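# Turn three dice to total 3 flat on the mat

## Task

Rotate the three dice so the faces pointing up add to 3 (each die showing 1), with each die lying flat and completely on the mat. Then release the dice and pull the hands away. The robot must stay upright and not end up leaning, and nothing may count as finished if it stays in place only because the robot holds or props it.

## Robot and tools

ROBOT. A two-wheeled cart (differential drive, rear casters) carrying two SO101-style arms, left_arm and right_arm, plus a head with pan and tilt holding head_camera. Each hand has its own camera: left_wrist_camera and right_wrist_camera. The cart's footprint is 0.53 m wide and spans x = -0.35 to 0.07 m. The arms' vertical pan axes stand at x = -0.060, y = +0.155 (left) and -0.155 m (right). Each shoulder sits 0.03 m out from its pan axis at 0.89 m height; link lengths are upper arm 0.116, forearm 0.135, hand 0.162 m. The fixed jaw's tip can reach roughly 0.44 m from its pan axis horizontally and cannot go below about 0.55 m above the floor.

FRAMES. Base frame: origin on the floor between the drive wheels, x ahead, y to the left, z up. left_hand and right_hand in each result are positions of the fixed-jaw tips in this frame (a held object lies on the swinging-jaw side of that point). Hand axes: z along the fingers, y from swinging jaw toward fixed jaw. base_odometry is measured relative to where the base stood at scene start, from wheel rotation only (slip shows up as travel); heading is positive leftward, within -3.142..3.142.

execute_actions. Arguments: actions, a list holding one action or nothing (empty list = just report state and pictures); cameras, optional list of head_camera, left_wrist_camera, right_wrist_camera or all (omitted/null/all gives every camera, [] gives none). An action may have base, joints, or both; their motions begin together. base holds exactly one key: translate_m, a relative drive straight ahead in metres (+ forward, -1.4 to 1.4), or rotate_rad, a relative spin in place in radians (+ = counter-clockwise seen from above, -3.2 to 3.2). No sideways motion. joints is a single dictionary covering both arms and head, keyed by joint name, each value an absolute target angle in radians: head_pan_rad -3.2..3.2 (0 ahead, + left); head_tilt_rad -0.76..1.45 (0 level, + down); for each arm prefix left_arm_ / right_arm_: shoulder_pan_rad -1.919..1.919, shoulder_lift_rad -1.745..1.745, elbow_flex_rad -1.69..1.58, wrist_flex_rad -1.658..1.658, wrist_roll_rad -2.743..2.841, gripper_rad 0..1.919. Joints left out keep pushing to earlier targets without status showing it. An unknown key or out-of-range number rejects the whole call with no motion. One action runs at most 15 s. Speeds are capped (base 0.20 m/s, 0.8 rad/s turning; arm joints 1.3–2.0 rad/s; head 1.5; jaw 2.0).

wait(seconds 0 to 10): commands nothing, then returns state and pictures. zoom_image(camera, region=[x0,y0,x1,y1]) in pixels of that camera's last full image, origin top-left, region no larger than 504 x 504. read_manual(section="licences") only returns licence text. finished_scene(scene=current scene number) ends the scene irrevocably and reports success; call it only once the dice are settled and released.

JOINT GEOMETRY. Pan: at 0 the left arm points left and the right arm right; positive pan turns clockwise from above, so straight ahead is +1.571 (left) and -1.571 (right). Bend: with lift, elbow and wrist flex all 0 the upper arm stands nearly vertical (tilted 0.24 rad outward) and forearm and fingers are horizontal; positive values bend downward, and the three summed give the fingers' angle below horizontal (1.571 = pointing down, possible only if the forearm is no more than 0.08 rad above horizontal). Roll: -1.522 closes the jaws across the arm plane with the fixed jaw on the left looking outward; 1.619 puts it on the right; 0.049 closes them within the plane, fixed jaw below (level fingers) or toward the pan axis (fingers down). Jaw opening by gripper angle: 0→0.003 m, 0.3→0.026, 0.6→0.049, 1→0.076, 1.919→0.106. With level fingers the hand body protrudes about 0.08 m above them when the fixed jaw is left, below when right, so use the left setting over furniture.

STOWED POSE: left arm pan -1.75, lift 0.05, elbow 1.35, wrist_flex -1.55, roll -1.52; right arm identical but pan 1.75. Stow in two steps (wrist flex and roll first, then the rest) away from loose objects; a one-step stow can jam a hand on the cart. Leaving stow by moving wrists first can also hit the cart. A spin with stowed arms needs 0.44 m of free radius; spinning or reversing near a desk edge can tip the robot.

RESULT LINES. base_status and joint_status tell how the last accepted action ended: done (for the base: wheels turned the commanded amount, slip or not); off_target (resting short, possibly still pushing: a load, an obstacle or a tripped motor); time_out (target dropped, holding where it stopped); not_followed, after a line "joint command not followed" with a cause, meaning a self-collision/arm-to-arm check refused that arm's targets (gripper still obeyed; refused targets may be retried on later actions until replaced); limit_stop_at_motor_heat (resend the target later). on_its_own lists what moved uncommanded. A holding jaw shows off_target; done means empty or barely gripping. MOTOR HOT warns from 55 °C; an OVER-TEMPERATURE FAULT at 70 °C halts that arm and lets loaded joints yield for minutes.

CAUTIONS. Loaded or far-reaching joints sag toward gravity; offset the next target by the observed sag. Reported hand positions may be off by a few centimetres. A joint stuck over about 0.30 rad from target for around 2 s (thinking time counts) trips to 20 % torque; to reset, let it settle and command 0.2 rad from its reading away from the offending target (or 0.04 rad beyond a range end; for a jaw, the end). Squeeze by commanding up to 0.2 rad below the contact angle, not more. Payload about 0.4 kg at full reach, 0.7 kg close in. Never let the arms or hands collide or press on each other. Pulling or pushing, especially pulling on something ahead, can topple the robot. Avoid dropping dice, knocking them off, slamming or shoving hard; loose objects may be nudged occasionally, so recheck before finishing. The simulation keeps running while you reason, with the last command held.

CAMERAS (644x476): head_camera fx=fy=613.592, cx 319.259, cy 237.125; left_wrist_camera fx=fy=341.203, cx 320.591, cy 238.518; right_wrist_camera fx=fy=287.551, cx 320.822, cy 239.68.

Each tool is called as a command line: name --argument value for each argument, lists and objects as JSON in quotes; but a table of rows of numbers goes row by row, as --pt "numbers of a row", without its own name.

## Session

execute_actions --actions '[{"joints": {"head_pan_rad": 0.0, "head_tilt_rad": 0.4}}]'

Scene clock: 1.03 s.
base_odometry: x=+0.000 y=+0.000 heading=+0.000 (m, m, rad; odometry frame)
base_status: not commanded
joint_positions: head_pan_rad=-0.010 head_tilt_rad=+0.393 left_arm_shoulder_pan_rad=-1.718 left_arm_shoulder_lift_rad=+0.097 left_arm_elbow_flex_rad=+1.364 left_arm_wrist_flex_rad=-1.637 left_arm_wrist_roll_rad=-1.520 left_arm_gripper_rad=+1.920 right_arm_shoulder_pan_rad=+1.732 right_arm_shoulder_lift_rad=+0.027 right_arm_elbow_flex_rad=+1.341 right_arm_wrist_flex_rad=-1.520 right_arm_wrist_roll_rad=-1.495 right_arm_gripper_rad=+1.920
joint_status: all done
left_hand: x=-0.3034 y=+0.1112 z=+0.8977 quat_wxyz=(-0.055, -0.640, -0.048, +0.765) (m; base frame)
right_hand: x=-0.3103 y=-0.1220 z=+0.8984 quat_wxyz=(-0.072, +0.650, -0.044, -0.755) (m; base frame)
pictures: head_camera, left_wrist_camera, right_wrist_camera
Images, in order (width x height): head_camera 644x476, left_wrist_camera 644x476, right_wrist_camera 644x476.

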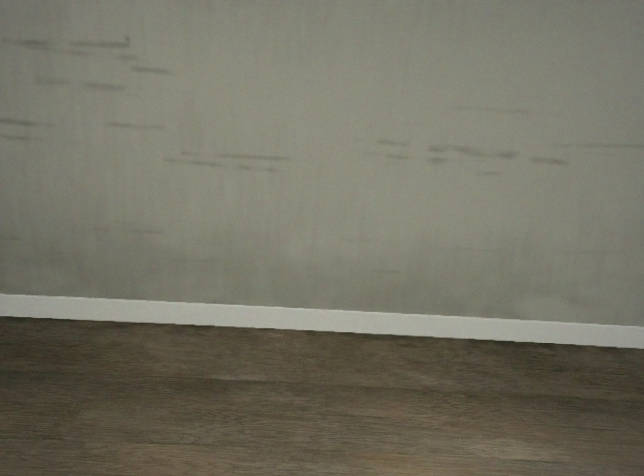

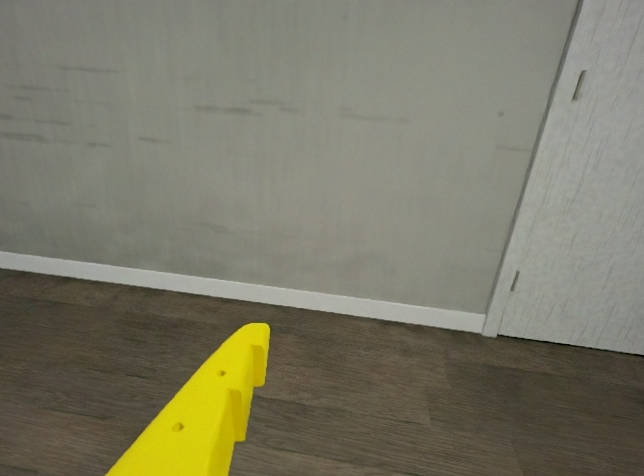

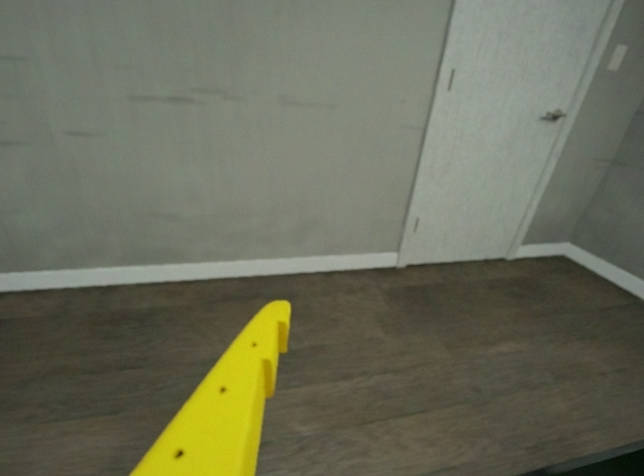

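execute_actions --actions '[{"joints": {"head_pan_rad": -1.5}}]' --cameras '["head_camera"]'

Scene clock: 5.30 s.
base_odometry: x=+0.000 y=+0.000 heading=+0.000 (m, m, rad; odometry frame)
base_status: not commanded
joint_positions: head_pan_rad=-1.490 head_tilt_rad=+0.393 left_arm_shoulder_pan_rad=-1.718 left_arm_shoulder_lift_rad=+0.097 left_arm_elbow_flex_rad=+1.364 left_arm_wrist_flex_rad=-1.637 left_arm_wrist_roll_rad=-1.520 left_arm_gripper_rad=+1.920 right_arm_shoulder_pan_rad=+1.732 right_arm_shoulder_lift_rad=+0.027 right_arm_elbow_flex_rad=+1.341 right_arm_wrist_flex_rad=-1.520 right_arm_wrist_roll_rad=-1.495 right_arm_gripper_rad=+1.920
joint_status: all done
left_hand: x=-0.3034 y=+0.1112 z=+0.8977 quat_wxyz=(-0.055, -0.640, -0.048, +0.765) (m; base frame)
right_hand: x=-0.3103 y=-0.1220 z=+0.8984 quat_wxyz=(-0.072, +0.650, -0.044, -0.755) (m; base frame)
pictures: head_camera
Images, in order (width x height): head_camera 644x476.

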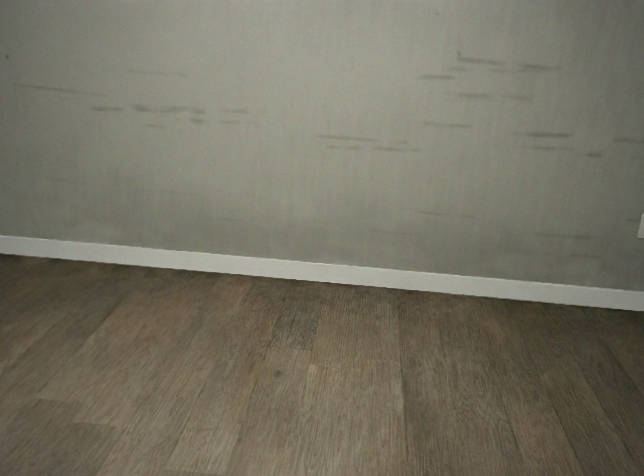

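execute_actions --actions '[{"joints": {"head_pan_rad": 1.4}}]' --cameras '["head_camera"]'

Scene clock: 10.30 s.
base_odometry: x=+0.000 y=+0.000 heading=+0.000 (m, m, rad; odometry frame)
base_status: not commanded
joint_positions: head_pan_rad=+1.390 head_tilt_rad=+0.393 left_arm_shoulder_pan_rad=-1.718 left_arm_shoulder_lift_rad=+0.097 left_arm_elbow_flex_rad=+1.364 left_arm_wrist_flex_rad=-1.637 left_arm_wrist_roll_rad=-1.520 left_arm_gripper_rad=+1.920 right_arm_shoulder_pan_rad=+1.732 right_arm_shoulder_lift_rad=+0.027 right_arm_elbow_flex_rad=+1.341 right_arm_wrist_flex_rad=-1.520 right_arm_wrist_roll_rad=-1.495 right_arm_gripper_rad=+1.920
joint_status: all done
left_hand: x=-0.3034 y=+0.1112 z=+0.8977 quat_wxyz=(-0.055, -0.640, -0.048, +0.765) (m; base frame)
right_hand: x=-0.3103 y=-0.1220 z=+0.8984 quat_wxyz=(-0.072, +0.650, -0.044, -0.755) (m; base frame)
pictures: head_camera
Images, in order (width x height): head_camera 644x476.

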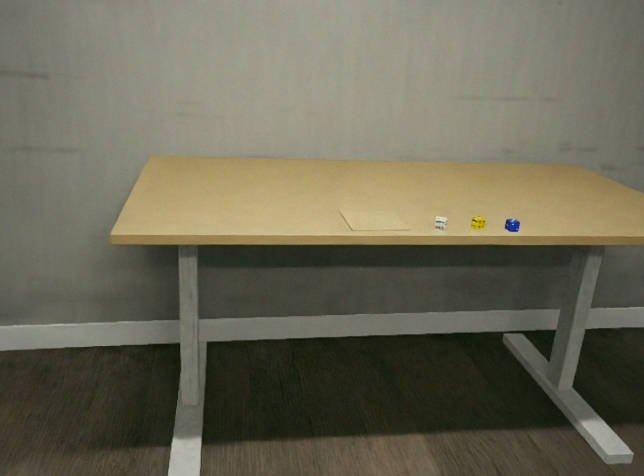

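execute_actions --actions '[{"base": {"translate_m": 0.7}, "joints": {"head_pan_rad": 0.0}}]' --cameras '[]'

execute_actions --actions '[{"base": {"rotate_rad": 1.571}, "joints": {"left_arm_shoulder_pan_rad": 1.3, "left_arm_shoulder_lift_rad": -0.3, "left_arm_elbow_flex_rad": 0.6, "right_arm_shoulder_pan_rad": -1.3, "right_arm_shoulder_lift_rad": -0.3, "right_arm_elbow_flex_rad": 0.6}}]' --cameras '["head_camera"]'

Scene clock: 39.23 s.
base_odometry: x=+0.700 y=-0.001 heading=-0.002 (m, m, rad; odometry frame)
base_status: done
joint_positions: head_pan_rad=+0.010 head_tilt_rad=+0.394 left_arm_shoulder_pan_rad=-1.718 left_arm_shoulder_lift_rad=+0.097 left_arm_elbow_flex_rad=+1.364 left_arm_wrist_flex_rad=-1.637 left_arm_wrist_roll_rad=-1.520 left_arm_gripper_rad=+1.920 right_arm_shoulder_pan_rad=+1.732 right_arm_shoulder_lift_rad=+0.027 right_arm_elbow_flex_rad=+1.341 right_arm_wrist_flex_rad=-1.520 right_arm_wrist_roll_rad=-1.495 right_arm_gripper_rad=+1.920
joint_status: all done
left_hand: x=-0.3034 y=+0.1112 z=+0.8977 quat_wxyz=(-0.055, -0.640, -0.048, +0.765) (m; base frame)
right_hand: x=-0.3103 y=-0.1220 z=+0.8984 quat_wxyz=(-0.072, +0.650, -0.044, -0.755) (m; base frame)
pictures: none
No camera images: the call's "cameras" was empty. Leave "cameras" out to get every camera's image.

Scene clock: 42.17 s.
base_odometry: x=+0.699 y=-0.001 heading=+1.568 (m, m, rad; odometry frame)
base_status: done
joint_positions: head_pan_rad=+0.010 head_tilt_rad=+0.394 left_arm_shoulder_pan_rad=+1.291 left_arm_shoulder_lift_rad=-0.267 left_arm_elbow_flex_rad=+0.636 left_arm_wrist_flex_rad=-1.637 left_arm_wrist_roll_rad=-1.520 left_arm_gripper_rad=+1.920 right_arm_shoulder_pan_rad=-1.289 right_arm_shoulder_lift_rad=-0.261 right_arm_elbow_flex_rad=+0.637 right_arm_wrist_flex_rad=-1.520 right_arm_wrist_roll_rad=-1.495 right_arm_gripper_rad=+1.920
joint_status: all done
left_hand: x=+0.1334 y=+0.2187 z=+1.1194 quat_wxyz=(+0.979, -0.021, +0.149, +0.137) (m; base frame)
right_hand: x=+0.1560 y=-0.2094 z=+1.1112 quat_wxyz=(+0.966, +0.027, +0.210, -0.150) (m; base frame)
pictures: head_camera
Images, in order (width x height): head_camera 644x476.

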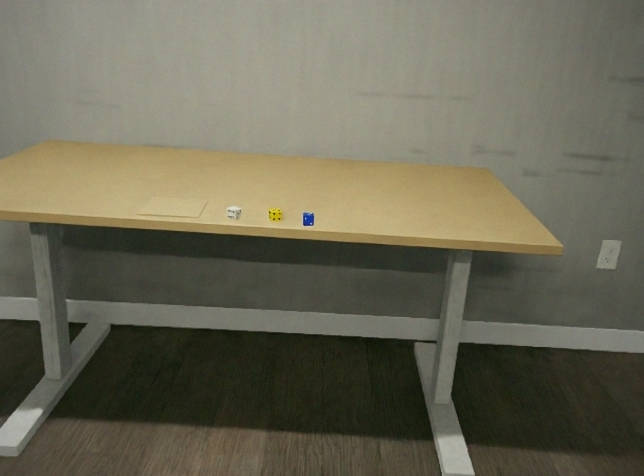

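execute_actions --actions '[{"base": {"rotate_rad": -0.14}, "joints": {"left_arm_wrist_flex_rad": 0.9, "right_arm_wrist_flex_rad": -0.7, "left_arm_gripper_rad": 0.6, "right_arm_gripper_rad": 0.5, "right_arm_shoulder_pan_rad": -0.8}}]' --cameras '[]'

execute_actions --actions '[{"base": {"translate_m": 0.8}, "joints": {"head_tilt_rad": 0.8, "left_arm_shoulder_pan_rad": 0.5}}]' --cameras '[]'

execute_actions --actions '[{"base": {"rotate_rad": 0.14}, "joints": {"head_pan_rad": 0.4}}]' --cameras '["head_camera"]'

Scene clock: 65.77 s.
base_odometry: x=+0.699 y=-0.002 heading=+1.427 (m, m, rad; odometry frame)
base_status: done
joint_positions: head_pan_rad=+0.010 head_tilt_rad=+0.394 left_arm_shoulder_pan_rad=+1.292 left_arm_shoulder_lift_rad=-0.268 left_arm_elbow_flex_rad=+0.636 left_arm_wrist_flex_rad=+0.896 left_arm_wrist_roll_rad=-1.520 left_arm_gripper_rad=+0.610 right_arm_shoulder_pan_rad=-0.811 right_arm_shoulder_lift_rad=-0.261 right_arm_elbow_flex_rad=+0.636 right_arm_wrist_flex_rad=-0.706 right_arm_wrist_roll_rad=-1.495 right_arm_gripper_rad=+0.506
joint_status: all done
left_hand: x=+0.1338 y=+0.2185 z=+0.8134 quat_wxyz=(+0.152, -0.138, +0.978, +0.021) (m; base frame)
right_hand: x=+0.1684 y=-0.3614 z=+1.0172 quat_wxyz=(+0.752, +0.208, +0.542, -0.312) (m; base frame)
pictures: none
No camera images: the call's "cameras" was empty. Leave "cameras" out to get every camera's image.

Scene clock: 70.60 s.
base_odometry: x=+0.810 y=+0.790 heading=+1.430 (m, m, rad; odometry frame)
base_status: done
joint_positions: head_pan_rad=+0.010 head_tilt_rad=+0.795 left_arm_shoulder_pan_rad=+0.508 left_arm_shoulder_lift_rad=-0.268 left_arm_elbow_flex_rad=+0.636 left_arm_wrist_flex_rad=+0.896 left_arm_wrist_roll_rad=-1.520 left_arm_gripper_rad=+0.610 right_arm_shoulder_pan_rad=-0.809 right_arm_shoulder_lift_rad=-0.261 right_arm_elbow_flex_rad=+0.636 right_arm_wrist_flex_rad=-0.706 right_arm_wrist_roll_rad=-1.495 right_arm_gripper_rad=+0.506
joint_status: all done
left_hand: x=+0.0324 y=+0.3368 z=+0.8134 quat_wxyz=(+0.132, -0.502, +0.851, +0.078) (m; base frame)
right_hand: x=+0.1681 y=-0.3618 z=+1.0172 quat_wxyz=(+0.751, +0.208, +0.542, -0.313) (m; base frame)
pictures: none
No camera images: the call's "cameras" was empty. Leave "cameras" out to get every camera's image.

Scene clock: 71.63 s.
base_odometry: x=+0.810 y=+0.791 heading=+1.572 (m, m, rad; odometry frame)
base_status: done
joint_positions: head_pan_rad=+0.390 head_tilt_rad=+0.795 left_arm_shoulder_pan_rad=+0.507 left_arm_shoulder_lift_rad=-0.268 left_arm_elbow_flex_rad=+0.636 left_arm_wrist_flex_rad=+0.896 left_arm_wrist_roll_rad=-1.520 left_arm_gripper_rad=+0.610 right_arm_shoulder_pan_rad=-0.808 right_arm_shoulder_lift_rad=-0.261 right_arm_elbow_flex_rad=+0.636 right_arm_wrist_flex_rad=-0.706 right_arm_wrist_roll_rad=-1.495 right_arm_gripper_rad=+0.506
joint_status: all done
left_hand: x=+0.0321 y=+0.3369 z=+0.8134 quat_wxyz=(+0.132, -0.502, +0.851, +0.078) (m; base frame)
right_hand: x=+0.1678 y=-0.3621 z=+1.0172 quat_wxyz=(+0.751, +0.209, +0.542, -0.313) (m; base frame)
pictures: head_camera
Images, in order (width x height): head_camera 644x476.

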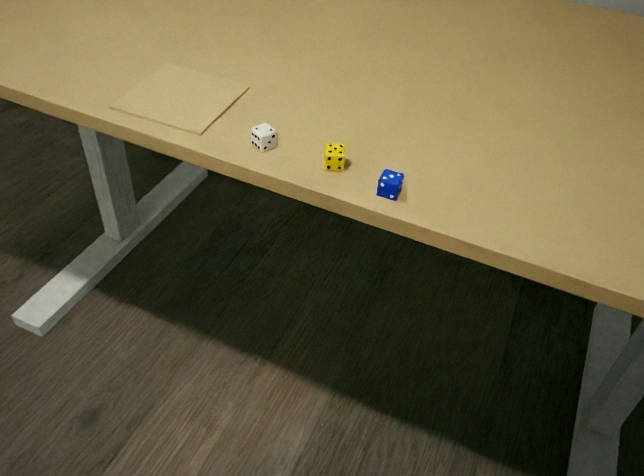

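zoom_image --camera "head_camera" --region '[235, 110, 425, 215]'

execute_actions --actions '[{"joints": {"head_pan_rad": 0.0}}]' --cameras '["head_camera"]'

Region (235, 110, 425, 215) of head_camera's 644x476 image, scaled by 2.653; it fills the top 279 rows of this view, and the rest is white.

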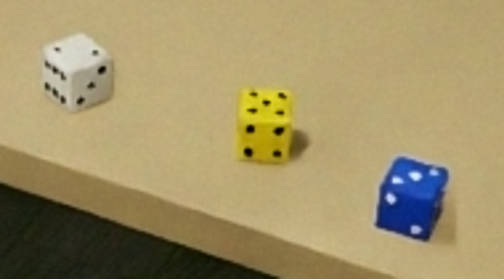

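Scene clock: 76.93 s.
base_odometry: x=+0.810 y=+0.791 heading=+1.572 (m, m, rad; odometry frame)
base_status: not commanded
joint_positions: head_pan_rad=+0.010 head_tilt_rad=+0.795 left_arm_shoulder_pan_rad=+0.507 left_arm_shoulder_lift_rad=-0.268 left_arm_elbow_flex_rad=+0.636 left_arm_wrist_flex_rad=+0.896 left_arm_wrist_roll_rad=-1.520 left_arm_gripper_rad=+0.610 right_arm_shoulder_pan_rad=-0.808 right_arm_shoulder_lift_rad=-0.261 right_arm_elbow_flex_rad=+0.636 right_arm_wrist_flex_rad=-0.706 right_arm_wrist_roll_rad=-1.495 right_arm_gripper_rad=+0.506
joint_status: all done
left_hand: x=+0.0321 y=+0.3369 z=+0.8134 quat_wxyz=(+0.132, -0.502, +0.851, +0.078) (m; base frame)
right_hand: x=+0.1678 y=-0.3621 z=+1.0172 quat_wxyz=(+0.751, +0.209, +0.542, -0.313) (m; base frame)
pictures: head_camera
Images, in order (width x height): head_camera 644x476.

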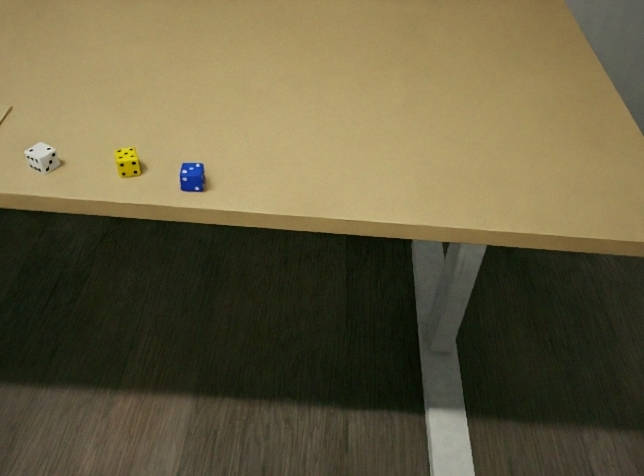

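execute_actions --actions '[{"base": {"rotate_rad": 1.23}, "joints": {"left_arm_wrist_flex_rad": -0.7}}]' --cameras '[]'

execute_actions --actions '[{"base": {"translate_m": 0.51}}]' --cameras '[]'

execute_actions --actions '[{"base": {"rotate_rad": -1.265}, "joints": {"head_tilt_rad": 0.9, "head_pan_rad": -0.02}}]' --cameras '["head_camera"]'

Scene clock: 181.40 s.
base_odometry: x=+0.811 y=+0.790 heading=+2.801 (m, m, rad; odometry frame)
base_status: done
joint_positions: head_pan_rad=+0.010 head_tilt_rad=+0.795 left_arm_shoulder_pan_rad=+0.507 left_arm_shoulder_lift_rad=-0.268 left_arm_elbow_flex_rad=+0.636 left_arm_wrist_flex_rad=-0.686 left_arm_wrist_roll_rad=-1.520 left_arm_gripper_rad=+0.610 right_arm_shoulder_pan_rad=-0.808 right_arm_shoulder_lift_rad=-0.261 right_arm_elbow_flex_rad=+0.636 right_arm_wrist_flex_rad=-0.706 right_arm_wrist_roll_rad=-1.495 right_arm_gripper_rad=+0.506
joint_status: all done
left_hand: x=+0.0826 y=+0.4279 z=+1.0165 quat_wxyz=(+0.699, -0.298, +0.505, +0.410) (m; base frame)
right_hand: x=+0.1678 y=-0.3621 z=+1.0172 quat_wxyz=(+0.751, +0.209, +0.542, -0.313) (m; base frame)
pictures: none
No camera images: the call's "cameras" was empty. Leave "cameras" out to get every camera's image.

Scene clock: 184.87 s.
base_odometry: x=+0.329 y=+0.959 heading=+2.804 (m, m, rad; odometry frame)
base_status: done
joint_positions: head_pan_rad=+0.010 head_tilt_rad=+0.795 left_arm_shoulder_pan_rad=+0.507 left_arm_shoulder_lift_rad=-0.268 left_arm_elbow_flex_rad=+0.636 left_arm_wrist_flex_rad=-0.686 left_arm_wrist_roll_rad=-1.520 left_arm_gripper_rad=+0.610 right_arm_shoulder_pan_rad=-0.808 right_arm_shoulder_lift_rad=-0.261 right_arm_elbow_flex_rad=+0.636 right_arm_wrist_flex_rad=-0.706 right_arm_wrist_roll_rad=-1.495 right_arm_gripper_rad=+0.506
joint_status: not commanded
left_hand: x=+0.0826 y=+0.4279 z=+1.0165 quat_wxyz=(+0.699, -0.298, +0.505, +0.410) (m; base frame)
right_hand: x=+0.1678 y=-0.3621 z=+1.0172 quat_wxyz=(+0.751, +0.209, +0.542, -0.313) (m; base frame)
pictures: none
No camera images: the call's "cameras" was empty. Leave "cameras" out to get every camera's image.

Scene clock: 187.13 s.
base_odometry: x=+0.330 y=+0.958 heading=+1.540 (m, m, rad; odometry frame)
base_status: done
joint_positions: head_pan_rad=-0.010 head_tilt_rad=+0.895 left_arm_shoulder_pan_rad=+0.507 left_arm_shoulder_lift_rad=-0.268 left_arm_elbow_flex_rad=+0.636 left_arm_wrist_flex_rad=-0.686 left_arm_wrist_roll_rad=-1.520 left_arm_gripper_rad=+0.610 right_arm_shoulder_pan_rad=-0.808 right_arm_shoulder_lift_rad=-0.261 right_arm_elbow_flex_rad=+0.636 right_arm_wrist_flex_rad=-0.706 right_arm_wrist_roll_rad=-1.495 right_arm_gripper_rad=+0.506
joint_status: all done
left_hand: x=+0.0826 y=+0.4279 z=+1.0165 quat_wxyz=(+0.699, -0.298, +0.505, +0.410) (m; base frame)
right_hand: x=+0.1678 y=-0.3621 z=+1.0172 quat_wxyz=(+0.751, +0.209, +0.542, -0.313) (m; base frame)
pictures: head_camera
Images, in order (width x height): head_camera 644x476.

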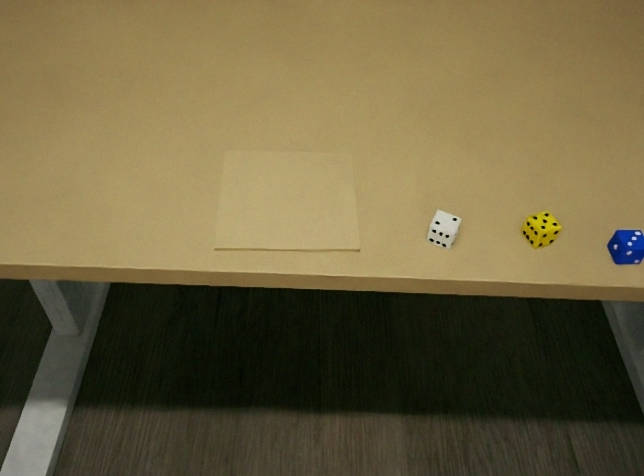

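execute_actions --actions '[{"base": {"rotate_rad": 0.3}, "joints": {"head_pan_rad": -0.31, "right_arm_wrist_flex_rad": 0.9, "right_arm_gripper_rad": 0.7}}]' --cameras '[]'

execute_actions --actions '[{"base": {"translate_m": 0.2}, "joints": {"head_tilt_rad": 1.2}}]' --cameras '["head_camera", "right_wrist_camera"]'

Scene clock: 232.13 s.
base_odometry: x=+0.330 y=+0.958 heading=+1.833 (m, m, rad; odometry frame)
base_status: done
joint_positions: head_pan_rad=-0.300 head_tilt_rad=+0.895 left_arm_shoulder_pan_rad=+0.507 left_arm_shoulder_lift_rad=-0.268 left_arm_elbow_flex_rad=+0.636 left_arm_wrist_flex_rad=-0.686 left_arm_wrist_roll_rad=-1.520 left_arm_gripper_rad=+0.610 right_arm_shoulder_pan_rad=-0.808 right_arm_shoulder_lift_rad=-0.261 right_arm_elbow_flex_rad=+0.636 right_arm_wrist_flex_rad=+0.891 right_arm_wrist_roll_rad=-1.495 right_arm_gripper_rad=+0.694
joint_status: all done
left_hand: x=+0.0826 y=+0.4279 z=+1.0165 quat_wxyz=(+0.699, -0.298, +0.505, +0.410) (m; base frame)
right_hand: x=+0.0925 y=-0.2901 z=+0.8122 quat_wxyz=(+0.140, +0.355, +0.922, -0.058) (m; base frame)
pictures: none
No camera images: the call's "cameras" was empty. Leave "cameras" out to get every camera's image.

Scene clock: 233.90 s.
base_odometry: x=+0.278 y=+1.151 heading=+1.832 (m, m, rad; odometry frame)
base_status: done
joint_positions: head_pan_rad=-0.300 head_tilt_rad=+1.195 left_arm_shoulder_pan_rad=+0.507 left_arm_shoulder_lift_rad=-0.268 left_arm_elbow_flex_rad=+0.636 left_arm_wrist_flex_rad=-0.686 left_arm_wrist_roll_rad=-1.520 left_arm_gripper_rad=+0.610 right_arm_shoulder_pan_rad=-0.808 right_arm_shoulder_lift_rad=-0.262 right_arm_elbow_flex_rad=+0.636 right_arm_wrist_flex_rad=+0.891 right_arm_wrist_roll_rad=-1.495 right_arm_gripper_rad=+0.694
joint_status: all done
left_hand: x=+0.0826 y=+0.4279 z=+1.0165 quat_wxyz=(+0.699, -0.298, +0.505, +0.410) (m; base frame)
right_hand: x=+0.0926 y=-0.2902 z=+0.8124 quat_wxyz=(+0.141, +0.355, +0.922, -0.059) (m; base frame)
pictures: head_camera, right_wrist_camera
Images, in order (width x height): head_camera 644x476, right_wrist_camera 644x476.

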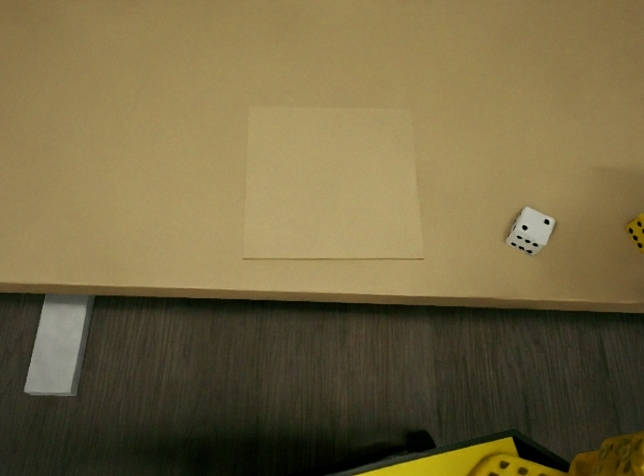

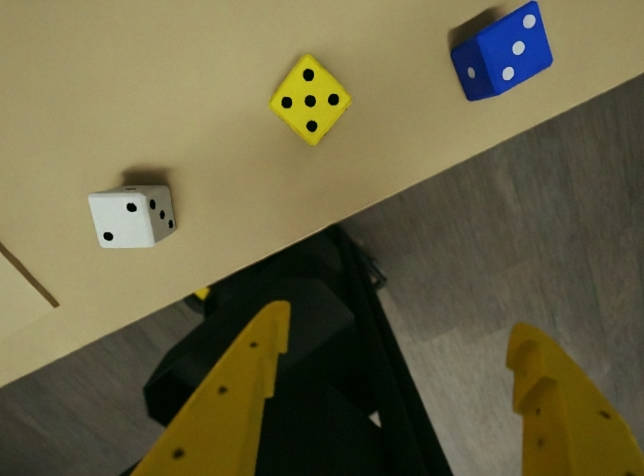

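execute_actions --actions '[{"base": {"translate_m": 0.03}, "joints": {"right_arm_shoulder_pan_rad": -1.16, "right_arm_shoulder_lift_rad": 0.70, "right_arm_elbow_flex_rad": -0.375, "right_arm_wrist_flex_rad": 1.54, "right_arm_wrist_roll_rad": -1.87, "head_pan_rad": -0.6}}]' --cameras '["head_camera", "right_wrist_camera"]'

Scene clock: 270.40 s.
base_odometry: x=+0.270 y=+1.181 heading=+1.832 (m, m, rad; odometry frame)
base_status: done
joint_positions: head_pan_rad=-0.590 head_tilt_rad=+1.195 left_arm_shoulder_pan_rad=+0.507 left_arm_shoulder_lift_rad=-0.268 left_arm_elbow_flex_rad=+0.636 left_arm_wrist_flex_rad=-0.686 left_arm_wrist_roll_rad=-1.520 left_arm_gripper_rad=+0.610 right_arm_shoulder_pan_rad=-1.150 right_arm_shoulder_lift_rad=+0.712 right_arm_elbow_flex_rad=-0.346 right_arm_wrist_flex_rad=+1.526 right_arm_wrist_roll_rad=-1.858 right_arm_gripper_rad=+0.694
joint_status: all done
left_hand: x=+0.0826 y=+0.4279 z=+1.0165 quat_wxyz=(+0.699, -0.298, +0.505, +0.410) (m; base frame)
right_hand: x=+0.1297 y=-0.2319 z=+0.7645 quat_wxyz=(-0.160, +0.365, +0.917, +0.007) (m; base frame)
pictures: head_camera, right_wrist_camera
Images, in order (width x height): head_camera 644x476, right_wrist_camera 644x476.

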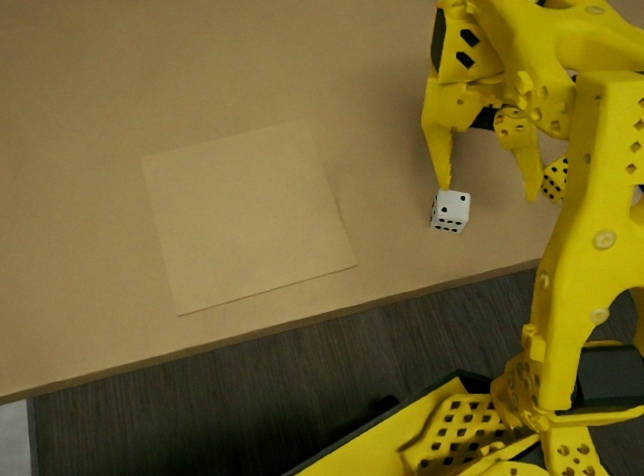

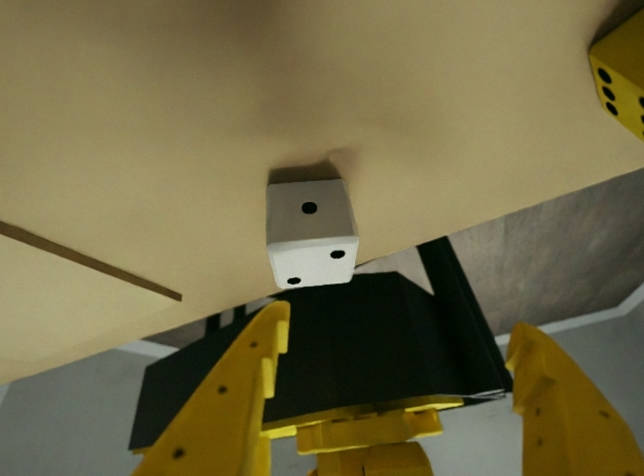

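execute_actions --actions '[{"joints": {"right_arm_shoulder_pan_rad": -1.22}}]' --cameras '[]'

execute_actions --actions '[{"joints": {"right_arm_shoulder_lift_rad": 0.734, "right_arm_elbow_flex_rad": -0.266, "right_arm_wrist_flex_rad": 1.41}}]' --cameras '["head_camera", "right_wrist_camera"]'

Scene clock: 286.77 s.
base_odometry: x=+0.270 y=+1.181 heading=+1.832 (m, m, rad; odometry frame)
base_status: not commanded
joint_positions: head_pan_rad=-0.590 head_tilt_rad=+1.195 left_arm_shoulder_pan_rad=+0.507 left_arm_shoulder_lift_rad=-0.268 left_arm_elbow_flex_rad=+0.636 left_arm_wrist_flex_rad=-0.686 left_arm_wrist_roll_rad=-1.520 left_arm_gripper_rad=+0.610 right_arm_shoulder_pan_rad=-1.210 right_arm_shoulder_lift_rad=+0.712 right_arm_elbow_flex_rad=-0.346 right_arm_wrist_flex_rad=+1.526 right_arm_wrist_roll_rad=-1.858 right_arm_gripper_rad=+0.694
joint_status: all done
left_hand: x=+0.0826 y=+0.4279 z=+1.0165 quat_wxyz=(+0.699, -0.298, +0.505, +0.410) (m; base frame)
right_hand: x=+0.1340 y=-0.2204 z=+0.7645 quat_wxyz=(-0.160, +0.337, +0.928, +0.002) (m; base frame)
pictures: none
No camera images: the call's "cameras" was empty. Leave "cameras" out to get every camera's image.

Scene clock: 287.57 s.
base_odometry: x=+0.270 y=+1.181 heading=+1.832 (m, m, rad; odometry frame)
base_status: not commanded
joint_positions: head_pan_rad=-0.590 head_tilt_rad=+1.195 left_arm_shoulder_pan_rad=+0.507 left_arm_shoulder_lift_rad=-0.268 left_arm_elbow_flex_rad=+0.636 left_arm_wrist_flex_rad=-0.686 left_arm_wrist_roll_rad=-1.520 left_arm_gripper_rad=+0.610 right_arm_shoulder_pan_rad=-1.210 right_arm_shoulder_lift_rad=+0.745 right_arm_elbow_flex_rad=-0.266 right_arm_wrist_flex_rad=+1.420 right_arm_wrist_roll_rad=-1.858 right_arm_gripper_rad=+0.694
joint_status: all done
left_hand: x=+0.0826 y=+0.4279 z=+1.0165 quat_wxyz=(+0.699, -0.298, +0.505, +0.410) (m; base frame)
right_hand: x=+0.1296 y=-0.2187 z=+0.7474 quat_wxyz=(-0.164, +0.337, +0.927, +0.002) (m; base frame)
pictures: head_camera, right_wrist_camera
Images, in order (width x height): head_camera 644x476, right_wrist_camera 644x476.

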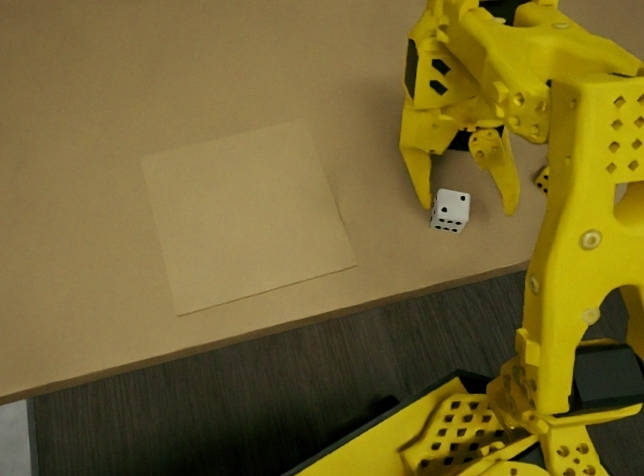

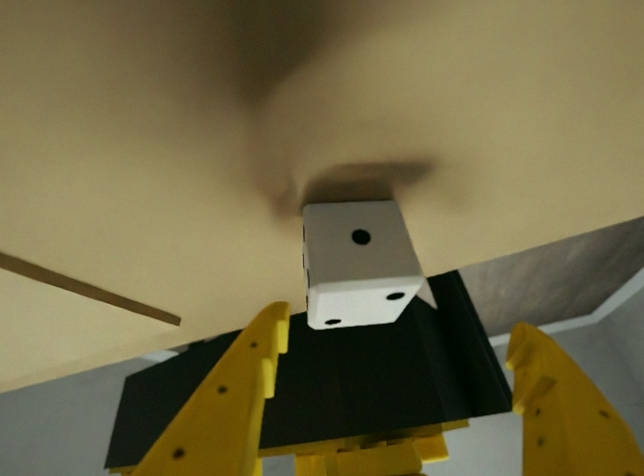

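execute_actions --actions '[{"joints": {"right_arm_shoulder_lift_rad": 0.816, "right_arm_elbow_flex_rad": -0.345, "right_arm_wrist_flex_rad": 1.378}}]' --cameras '["head_camera", "right_wrist_camera"]'

Scene clock: 299.20 s.
base_odometry: x=+0.270 y=+1.181 heading=+1.832 (m, m, rad; odometry frame)
base_status: not commanded
joint_positions: head_pan_rad=-0.590 head_tilt_rad=+1.195 left_arm_shoulder_pan_rad=+0.507 left_arm_shoulder_lift_rad=-0.268 left_arm_elbow_flex_rad=+0.636 left_arm_wrist_flex_rad=-0.686 left_arm_wrist_roll_rad=-1.520 left_arm_gripper_rad=+0.610 right_arm_shoulder_pan_rad=-1.210 right_arm_shoulder_lift_rad=+0.828 right_arm_elbow_flex_rad=-0.317 right_arm_wrist_flex_rad=+1.387 right_arm_wrist_roll_rad=-1.858 right_arm_gripper_rad=+0.694
joint_status: all done
left_hand: x=+0.0826 y=+0.4279 z=+1.0165 quat_wxyz=(+0.699, -0.298, +0.505, +0.410) (m; base frame)
right_hand: x=+0.1326 y=-0.2199 z=+0.7352 quat_wxyz=(-0.163, +0.337, +0.927, +0.002) (m; base frame)
pictures: head_camera, right_wrist_camera
Images, in order (width x height): head_camera 644x476, right_wrist_camera 644x476.

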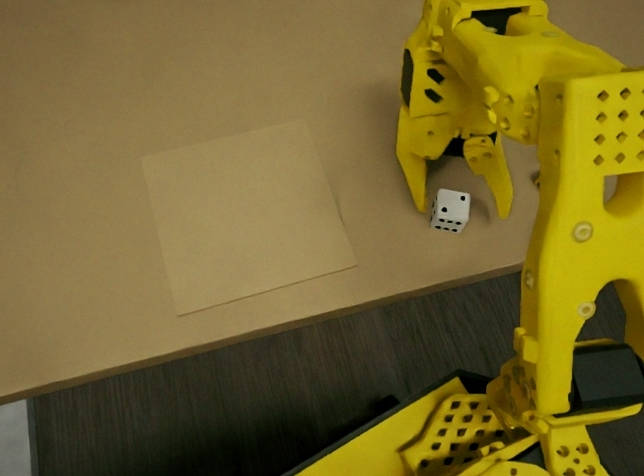

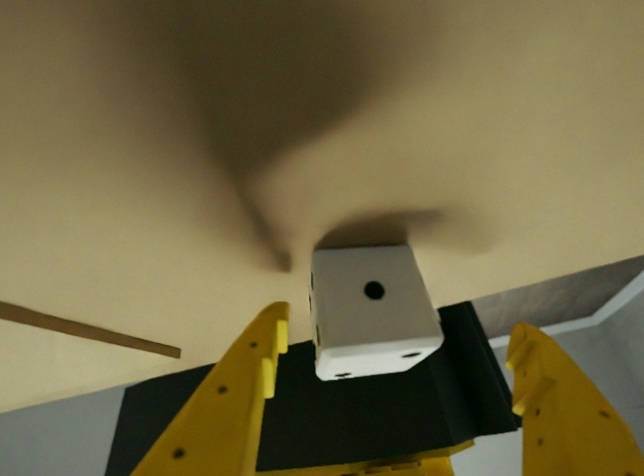

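execute_actions --actions '[{"joints": {"right_arm_shoulder_lift_rad": 0.836}}]' --cameras '[]'

execute_actions --actions '[{"joints": {"right_arm_gripper_rad": 0.07}}]' --cameras '["right_wrist_camera"]'

Scene clock: 304.47 s.
base_odometry: x=+0.270 y=+1.181 heading=+1.832 (m, m, rad; odometry frame)
base_status: not commanded
joint_positions: head_pan_rad=-0.590 head_tilt_rad=+1.195 left_arm_shoulder_pan_rad=+0.507 left_arm_shoulder_lift_rad=-0.268 left_arm_elbow_flex_rad=+0.636 left_arm_wrist_flex_rad=-0.686 left_arm_wrist_roll_rad=-1.520 left_arm_gripper_rad=+0.610 right_arm_shoulder_pan_rad=-1.210 right_arm_shoulder_lift_rad=+0.847 right_arm_elbow_flex_rad=-0.317 right_arm_wrist_flex_rad=+1.387 right_arm_wrist_roll_rad=-1.858 right_arm_gripper_rad=+0.694
joint_status: all done
left_hand: x=+0.0826 y=+0.4279 z=+1.0165 quat_wxyz=(+0.699, -0.298, +0.505, +0.410) (m; base frame)
right_hand: x=+0.1299 y=-0.2188 z=+0.7321 quat_wxyz=(-0.172, +0.336, +0.926, +0.002) (m; base frame)
pictures: none
No camera images: the call's "cameras" was empty. Leave "cameras" out to get every camera's image.

Scene clock: 305.30 s.
base_odometry: x=+0.270 y=+1.181 heading=+1.832 (m, m, rad; odometry frame)
base_status: not commanded
joint_positions: head_pan_rad=-0.590 head_tilt_rad=+1.195 left_arm_shoulder_pan_rad=+0.507 left_arm_shoulder_lift_rad=-0.268 left_arm_elbow_flex_rad=+0.636 left_arm_wrist_flex_rad=-0.686 left_arm_wrist_roll_rad=-1.520 left_arm_gripper_rad=+0.610 right_arm_shoulder_pan_rad=-1.210 right_arm_shoulder_lift_rad=+0.847 right_arm_elbow_flex_rad=-0.317 right_arm_wrist_flex_rad=+1.387 right_arm_wrist_roll_rad=-1.858 right_arm_gripper_rad=+0.297
joint_status: right_arm_gripper_rad off_target (ended at +0.297, target +0.070)
left_hand: x=+0.0826 y=+0.4279 z=+1.0165 quat_wxyz=(+0.699, -0.298, +0.505, +0.410) (m; base frame)
right_hand: x=+0.1299 y=-0.2188 z=+0.7321 quat_wxyz=(-0.172, +0.336, +0.926, +0.002) (m; base frame)
pictures: right_wrist_camera
Images, in order (width x height): right_wrist_camera 644x476.

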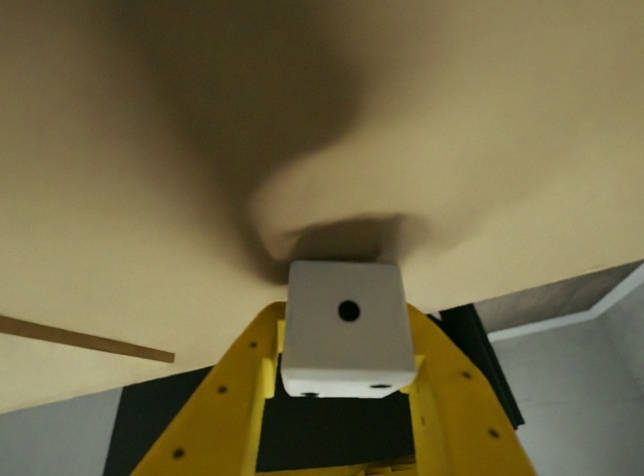

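execute_actions --actions '[{"joints": {"right_arm_shoulder_lift_rad": 0.4, "right_arm_gripper_rad": 0.12}}]' --cameras '[]'

execute_actions --actions '[{"joints": {"right_arm_wrist_flex_rad": -0.973, "right_arm_wrist_roll_rad": -1.51, "right_arm_shoulder_pan_rad": -1.828, "head_pan_rad": -0.3, "head_tilt_rad": 1.1}}]' --cameras '[]'

execute_actions --actions '[{"joints": {"right_arm_shoulder_lift_rad": 0.766, "right_arm_elbow_flex_rad": 0.555}}]' --cameras '["head_camera", "right_wrist_camera"]'

Scene clock: 320.00 s.
base_odometry: x=+0.270 y=+1.181 heading=+1.832 (m, m, rad; odometry frame)
base_status: not commanded
joint_positions: head_pan_rad=-0.590 head_tilt_rad=+1.195 left_arm_shoulder_pan_rad=+0.507 left_arm_shoulder_lift_rad=-0.268 left_arm_elbow_flex_rad=+0.636 left_arm_wrist_flex_rad=-0.686 left_arm_wrist_roll_rad=-1.520 left_arm_gripper_rad=+0.610 right_arm_shoulder_pan_rad=-1.210 right_arm_shoulder_lift_rad=+0.460 right_arm_elbow_flex_rad=-0.317 right_arm_wrist_flex_rad=+1.387 right_arm_wrist_roll_rad=-1.858 right_arm_gripper_rad=+0.297
joint_status: right_arm_gripper_rad off_target (ended at +0.297, target +0.120); the others done
left_hand: x=+0.0826 y=+0.4279 z=+1.0165 quat_wxyz=(+0.699, -0.298, +0.505, +0.410) (m; base frame)
right_hand: x=+0.1753 y=-0.2360 z=+0.8080 quat_wxyz=(+0.021, +0.341, +0.940, +0.000) (m; base frame)
pictures: none
No camera images: the call's "cameras" was empty. Leave "cameras" out to get every camera's image.

Scene clock: 322.30 s.
base_odometry: x=+0.270 y=+1.181 heading=+1.832 (m, m, rad; odometry frame)
base_status: not commanded
joint_positions: head_pan_rad=-0.310 head_tilt_rad=+1.115 left_arm_shoulder_pan_rad=+0.507 left_arm_shoulder_lift_rad=-0.268 left_arm_elbow_flex_rad=+0.636 left_arm_wrist_flex_rad=-0.686 left_arm_wrist_roll_rad=-1.520 left_arm_gripper_rad=+0.610 right_arm_shoulder_pan_rad=-1.820 right_arm_shoulder_lift_rad=+0.460 right_arm_elbow_flex_rad=-0.317 right_arm_wrist_flex_rad=-0.956 right_arm_wrist_roll_rad=-1.522 right_arm_gripper_rad=+0.297
joint_status: all done
left_hand: x=+0.0826 y=+0.4279 z=+1.0165 quat_wxyz=(+0.699, -0.298, +0.505, +0.410) (m; base frame)
right_hand: x=+0.2775 y=-0.0610 z=+1.0847 quat_wxyz=(+0.922, -0.046, +0.367, +0.116) (m; base frame)
pictures: none
No camera images: the call's "cameras" was empty. Leave "cameras" out to get every camera's image.

Scene clock: 323.63 s.
base_odometry: x=+0.270 y=+1.181 heading=+1.832 (m, m, rad; odometry frame)
base_status: not commanded
joint_positions: head_pan_rad=-0.310 head_tilt_rad=+1.115 left_arm_shoulder_pan_rad=+0.507 left_arm_shoulder_lift_rad=-0.268 left_arm_elbow_flex_rad=+0.636 left_arm_wrist_flex_rad=-0.686 left_arm_wrist_roll_rad=-1.520 left_arm_gripper_rad=+0.610 right_arm_shoulder_pan_rad=-1.820 right_arm_shoulder_lift_rad=+0.784 right_arm_elbow_flex_rad=+0.553 right_arm_wrist_flex_rad=-0.957 right_arm_wrist_roll_rad=-1.522 right_arm_gripper_rad=+0.297
joint_status: all done
left_hand: x=+0.0826 y=+0.4279 z=+1.0165 quat_wxyz=(+0.699, -0.298, +0.505, +0.410) (m; base frame)
right_hand: x=+0.2434 y=-0.0697 z=+0.7643 quat_wxyz=(+0.557, -0.103, +0.821, +0.070) (m; base frame)
pictures: head_camera, right_wrist_camera
Images, in order (width x height): head_camera 644x476, right_wrist_camera 644x476.

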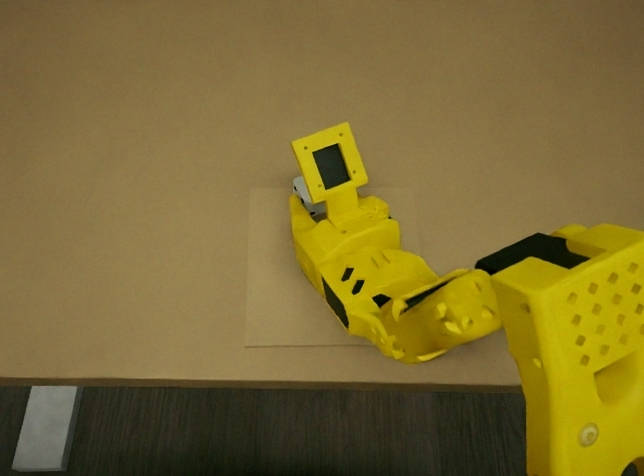

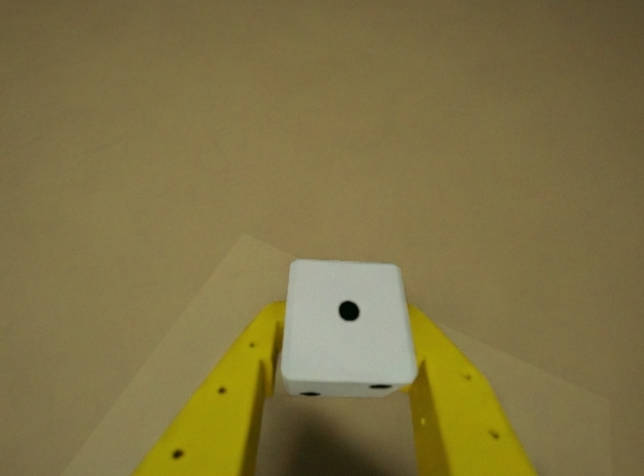

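execute_actions --actions '[{"joints": {"right_arm_shoulder_pan_rad": -1.895, "right_arm_shoulder_lift_rad": 0.87, "right_arm_elbow_flex_rad": 0.475, "right_arm_wrist_flex_rad": -1.02}}]' --cameras '["head_camera", "right_wrist_camera"]'

Scene clock: 331.80 s.
base_odometry: x=+0.270 y=+1.181 heading=+1.832 (m, m, rad; odometry frame)
base_status: not commanded
joint_positions: head_pan_rad=-0.310 head_tilt_rad=+1.115 left_arm_shoulder_pan_rad=+0.507 left_arm_shoulder_lift_rad=-0.268 left_arm_elbow_flex_rad=+0.636 left_arm_wrist_flex_rad=-0.686 left_arm_wrist_roll_rad=-1.520 left_arm_gripper_rad=+0.610 right_arm_shoulder_pan_rad=-1.885 right_arm_shoulder_lift_rad=+0.880 right_arm_elbow_flex_rad=+0.501 right_arm_wrist_flex_rad=-1.000 right_arm_wrist_roll_rad=-1.522 right_arm_gripper_rad=+0.297
joint_status: all done
left_hand: x=+0.0826 y=+0.4279 z=+1.0165 quat_wxyz=(+0.699, -0.298, +0.505, +0.410) (m; base frame)
right_hand: x=+0.2368 y=-0.0506 z=+0.7527 quat_wxyz=(+0.554, -0.129, +0.818, +0.088) (m; base frame)
pictures: head_camera, right_wrist_camera
Images, in order (width x height): head_camera 644x476, right_wrist_camera 644x476.

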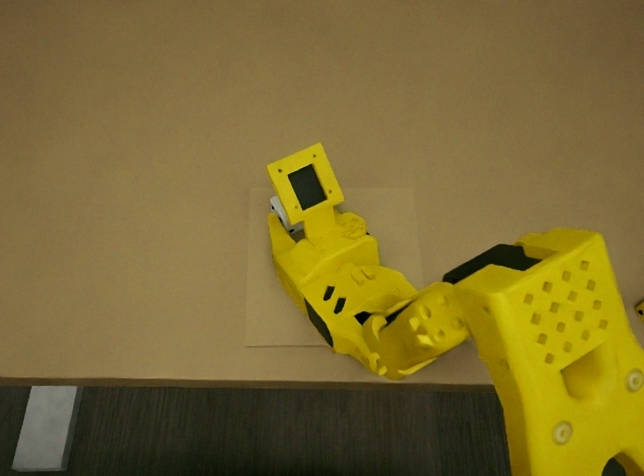

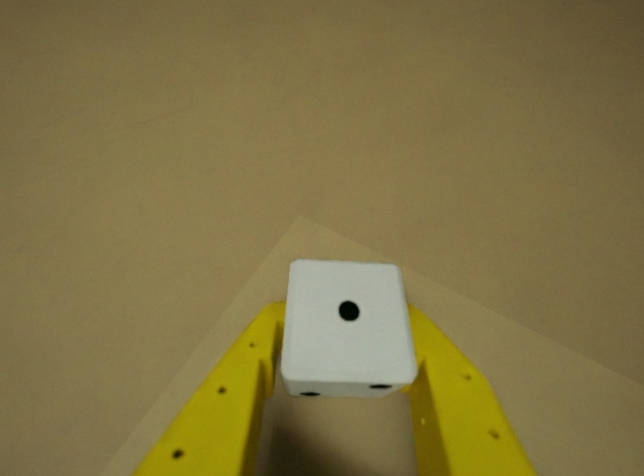

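execute_actions --actions '[{"joints": {"right_arm_shoulder_lift_rad": 0.905}}]' --cameras '[]'

Scene clock: 336.07 s.
base_odometry: x=+0.270 y=+1.181 heading=+1.832 (m, m, rad; odometry frame)
base_status: not commanded
joint_positions: head_pan_rad=-0.310 head_tilt_rad=+1.115 left_arm_shoulder_pan_rad=+0.507 left_arm_shoulder_lift_rad=-0.268 left_arm_elbow_flex_rad=+0.636 left_arm_wrist_flex_rad=-0.686 left_arm_wrist_roll_rad=-1.520 left_arm_gripper_rad=+0.610 right_arm_shoulder_pan_rad=-1.885 right_arm_shoulder_lift_rad=+0.913 right_arm_elbow_flex_rad=+0.498 right_arm_wrist_flex_rad=-1.002 right_arm_wrist_roll_rad=-1.522 right_arm_gripper_rad=+0.297
joint_status: all done
left_hand: x=+0.0826 y=+0.4279 z=+1.0165 quat_wxyz=(+0.699, -0.298, +0.505, +0.410) (m; base frame)
right_hand: x=+0.2330 y=-0.0518 z=+0.7444 quat_wxyz=(+0.542, -0.131, +0.826, +0.086) (m; base frame)
pictures: none
No camera images: the call's "cameras" was empty. Leave "cameras" out to get every camera's image.

execute_actions --actions '[{"joints": {"right_arm_shoulder_lift_rad": 0.92}}]' --cameras '[]'

Scene clock: 340.03 s.
base_odometry: x=+0.270 y=+1.181 heading=+1.832 (m, m, rad; odometry frame)
base_status: not commanded
joint_positions: head_pan_rad=-0.310 head_tilt_rad=+1.115 left_arm_shoulder_pan_rad=+0.507 left_arm_shoulder_lift_rad=-0.268 left_arm_elbow_flex_rad=+0.636 left_arm_wrist_flex_rad=-0.686 left_arm_wrist_roll_rad=-1.520 left_arm_gripper_rad=+0.610 right_arm_shoulder_pan_rad=-1.885 right_arm_shoulder_lift_rad=+0.920 right_arm_elbow_flex_rad=+0.492 right_arm_wrist_flex_rad=-1.008 right_arm_wrist_roll_rad=-1.522 right_arm_gripper_rad=+0.297
joint_status: all done
left_hand: x=+0.0826 y=+0.4279 z=+1.0165 quat_wxyz=(+0.699, -0.298, +0.505, +0.410) (m; base frame)
right_hand: x=+0.2334 y=-0.0516 z=+0.7442 quat_wxyz=(+0.544, -0.130, +0.824, +0.086) (m; base frame)
pictures: none
No camera images: the call's "cameras" was empty. Leave "cameras" out to get every camera's image.


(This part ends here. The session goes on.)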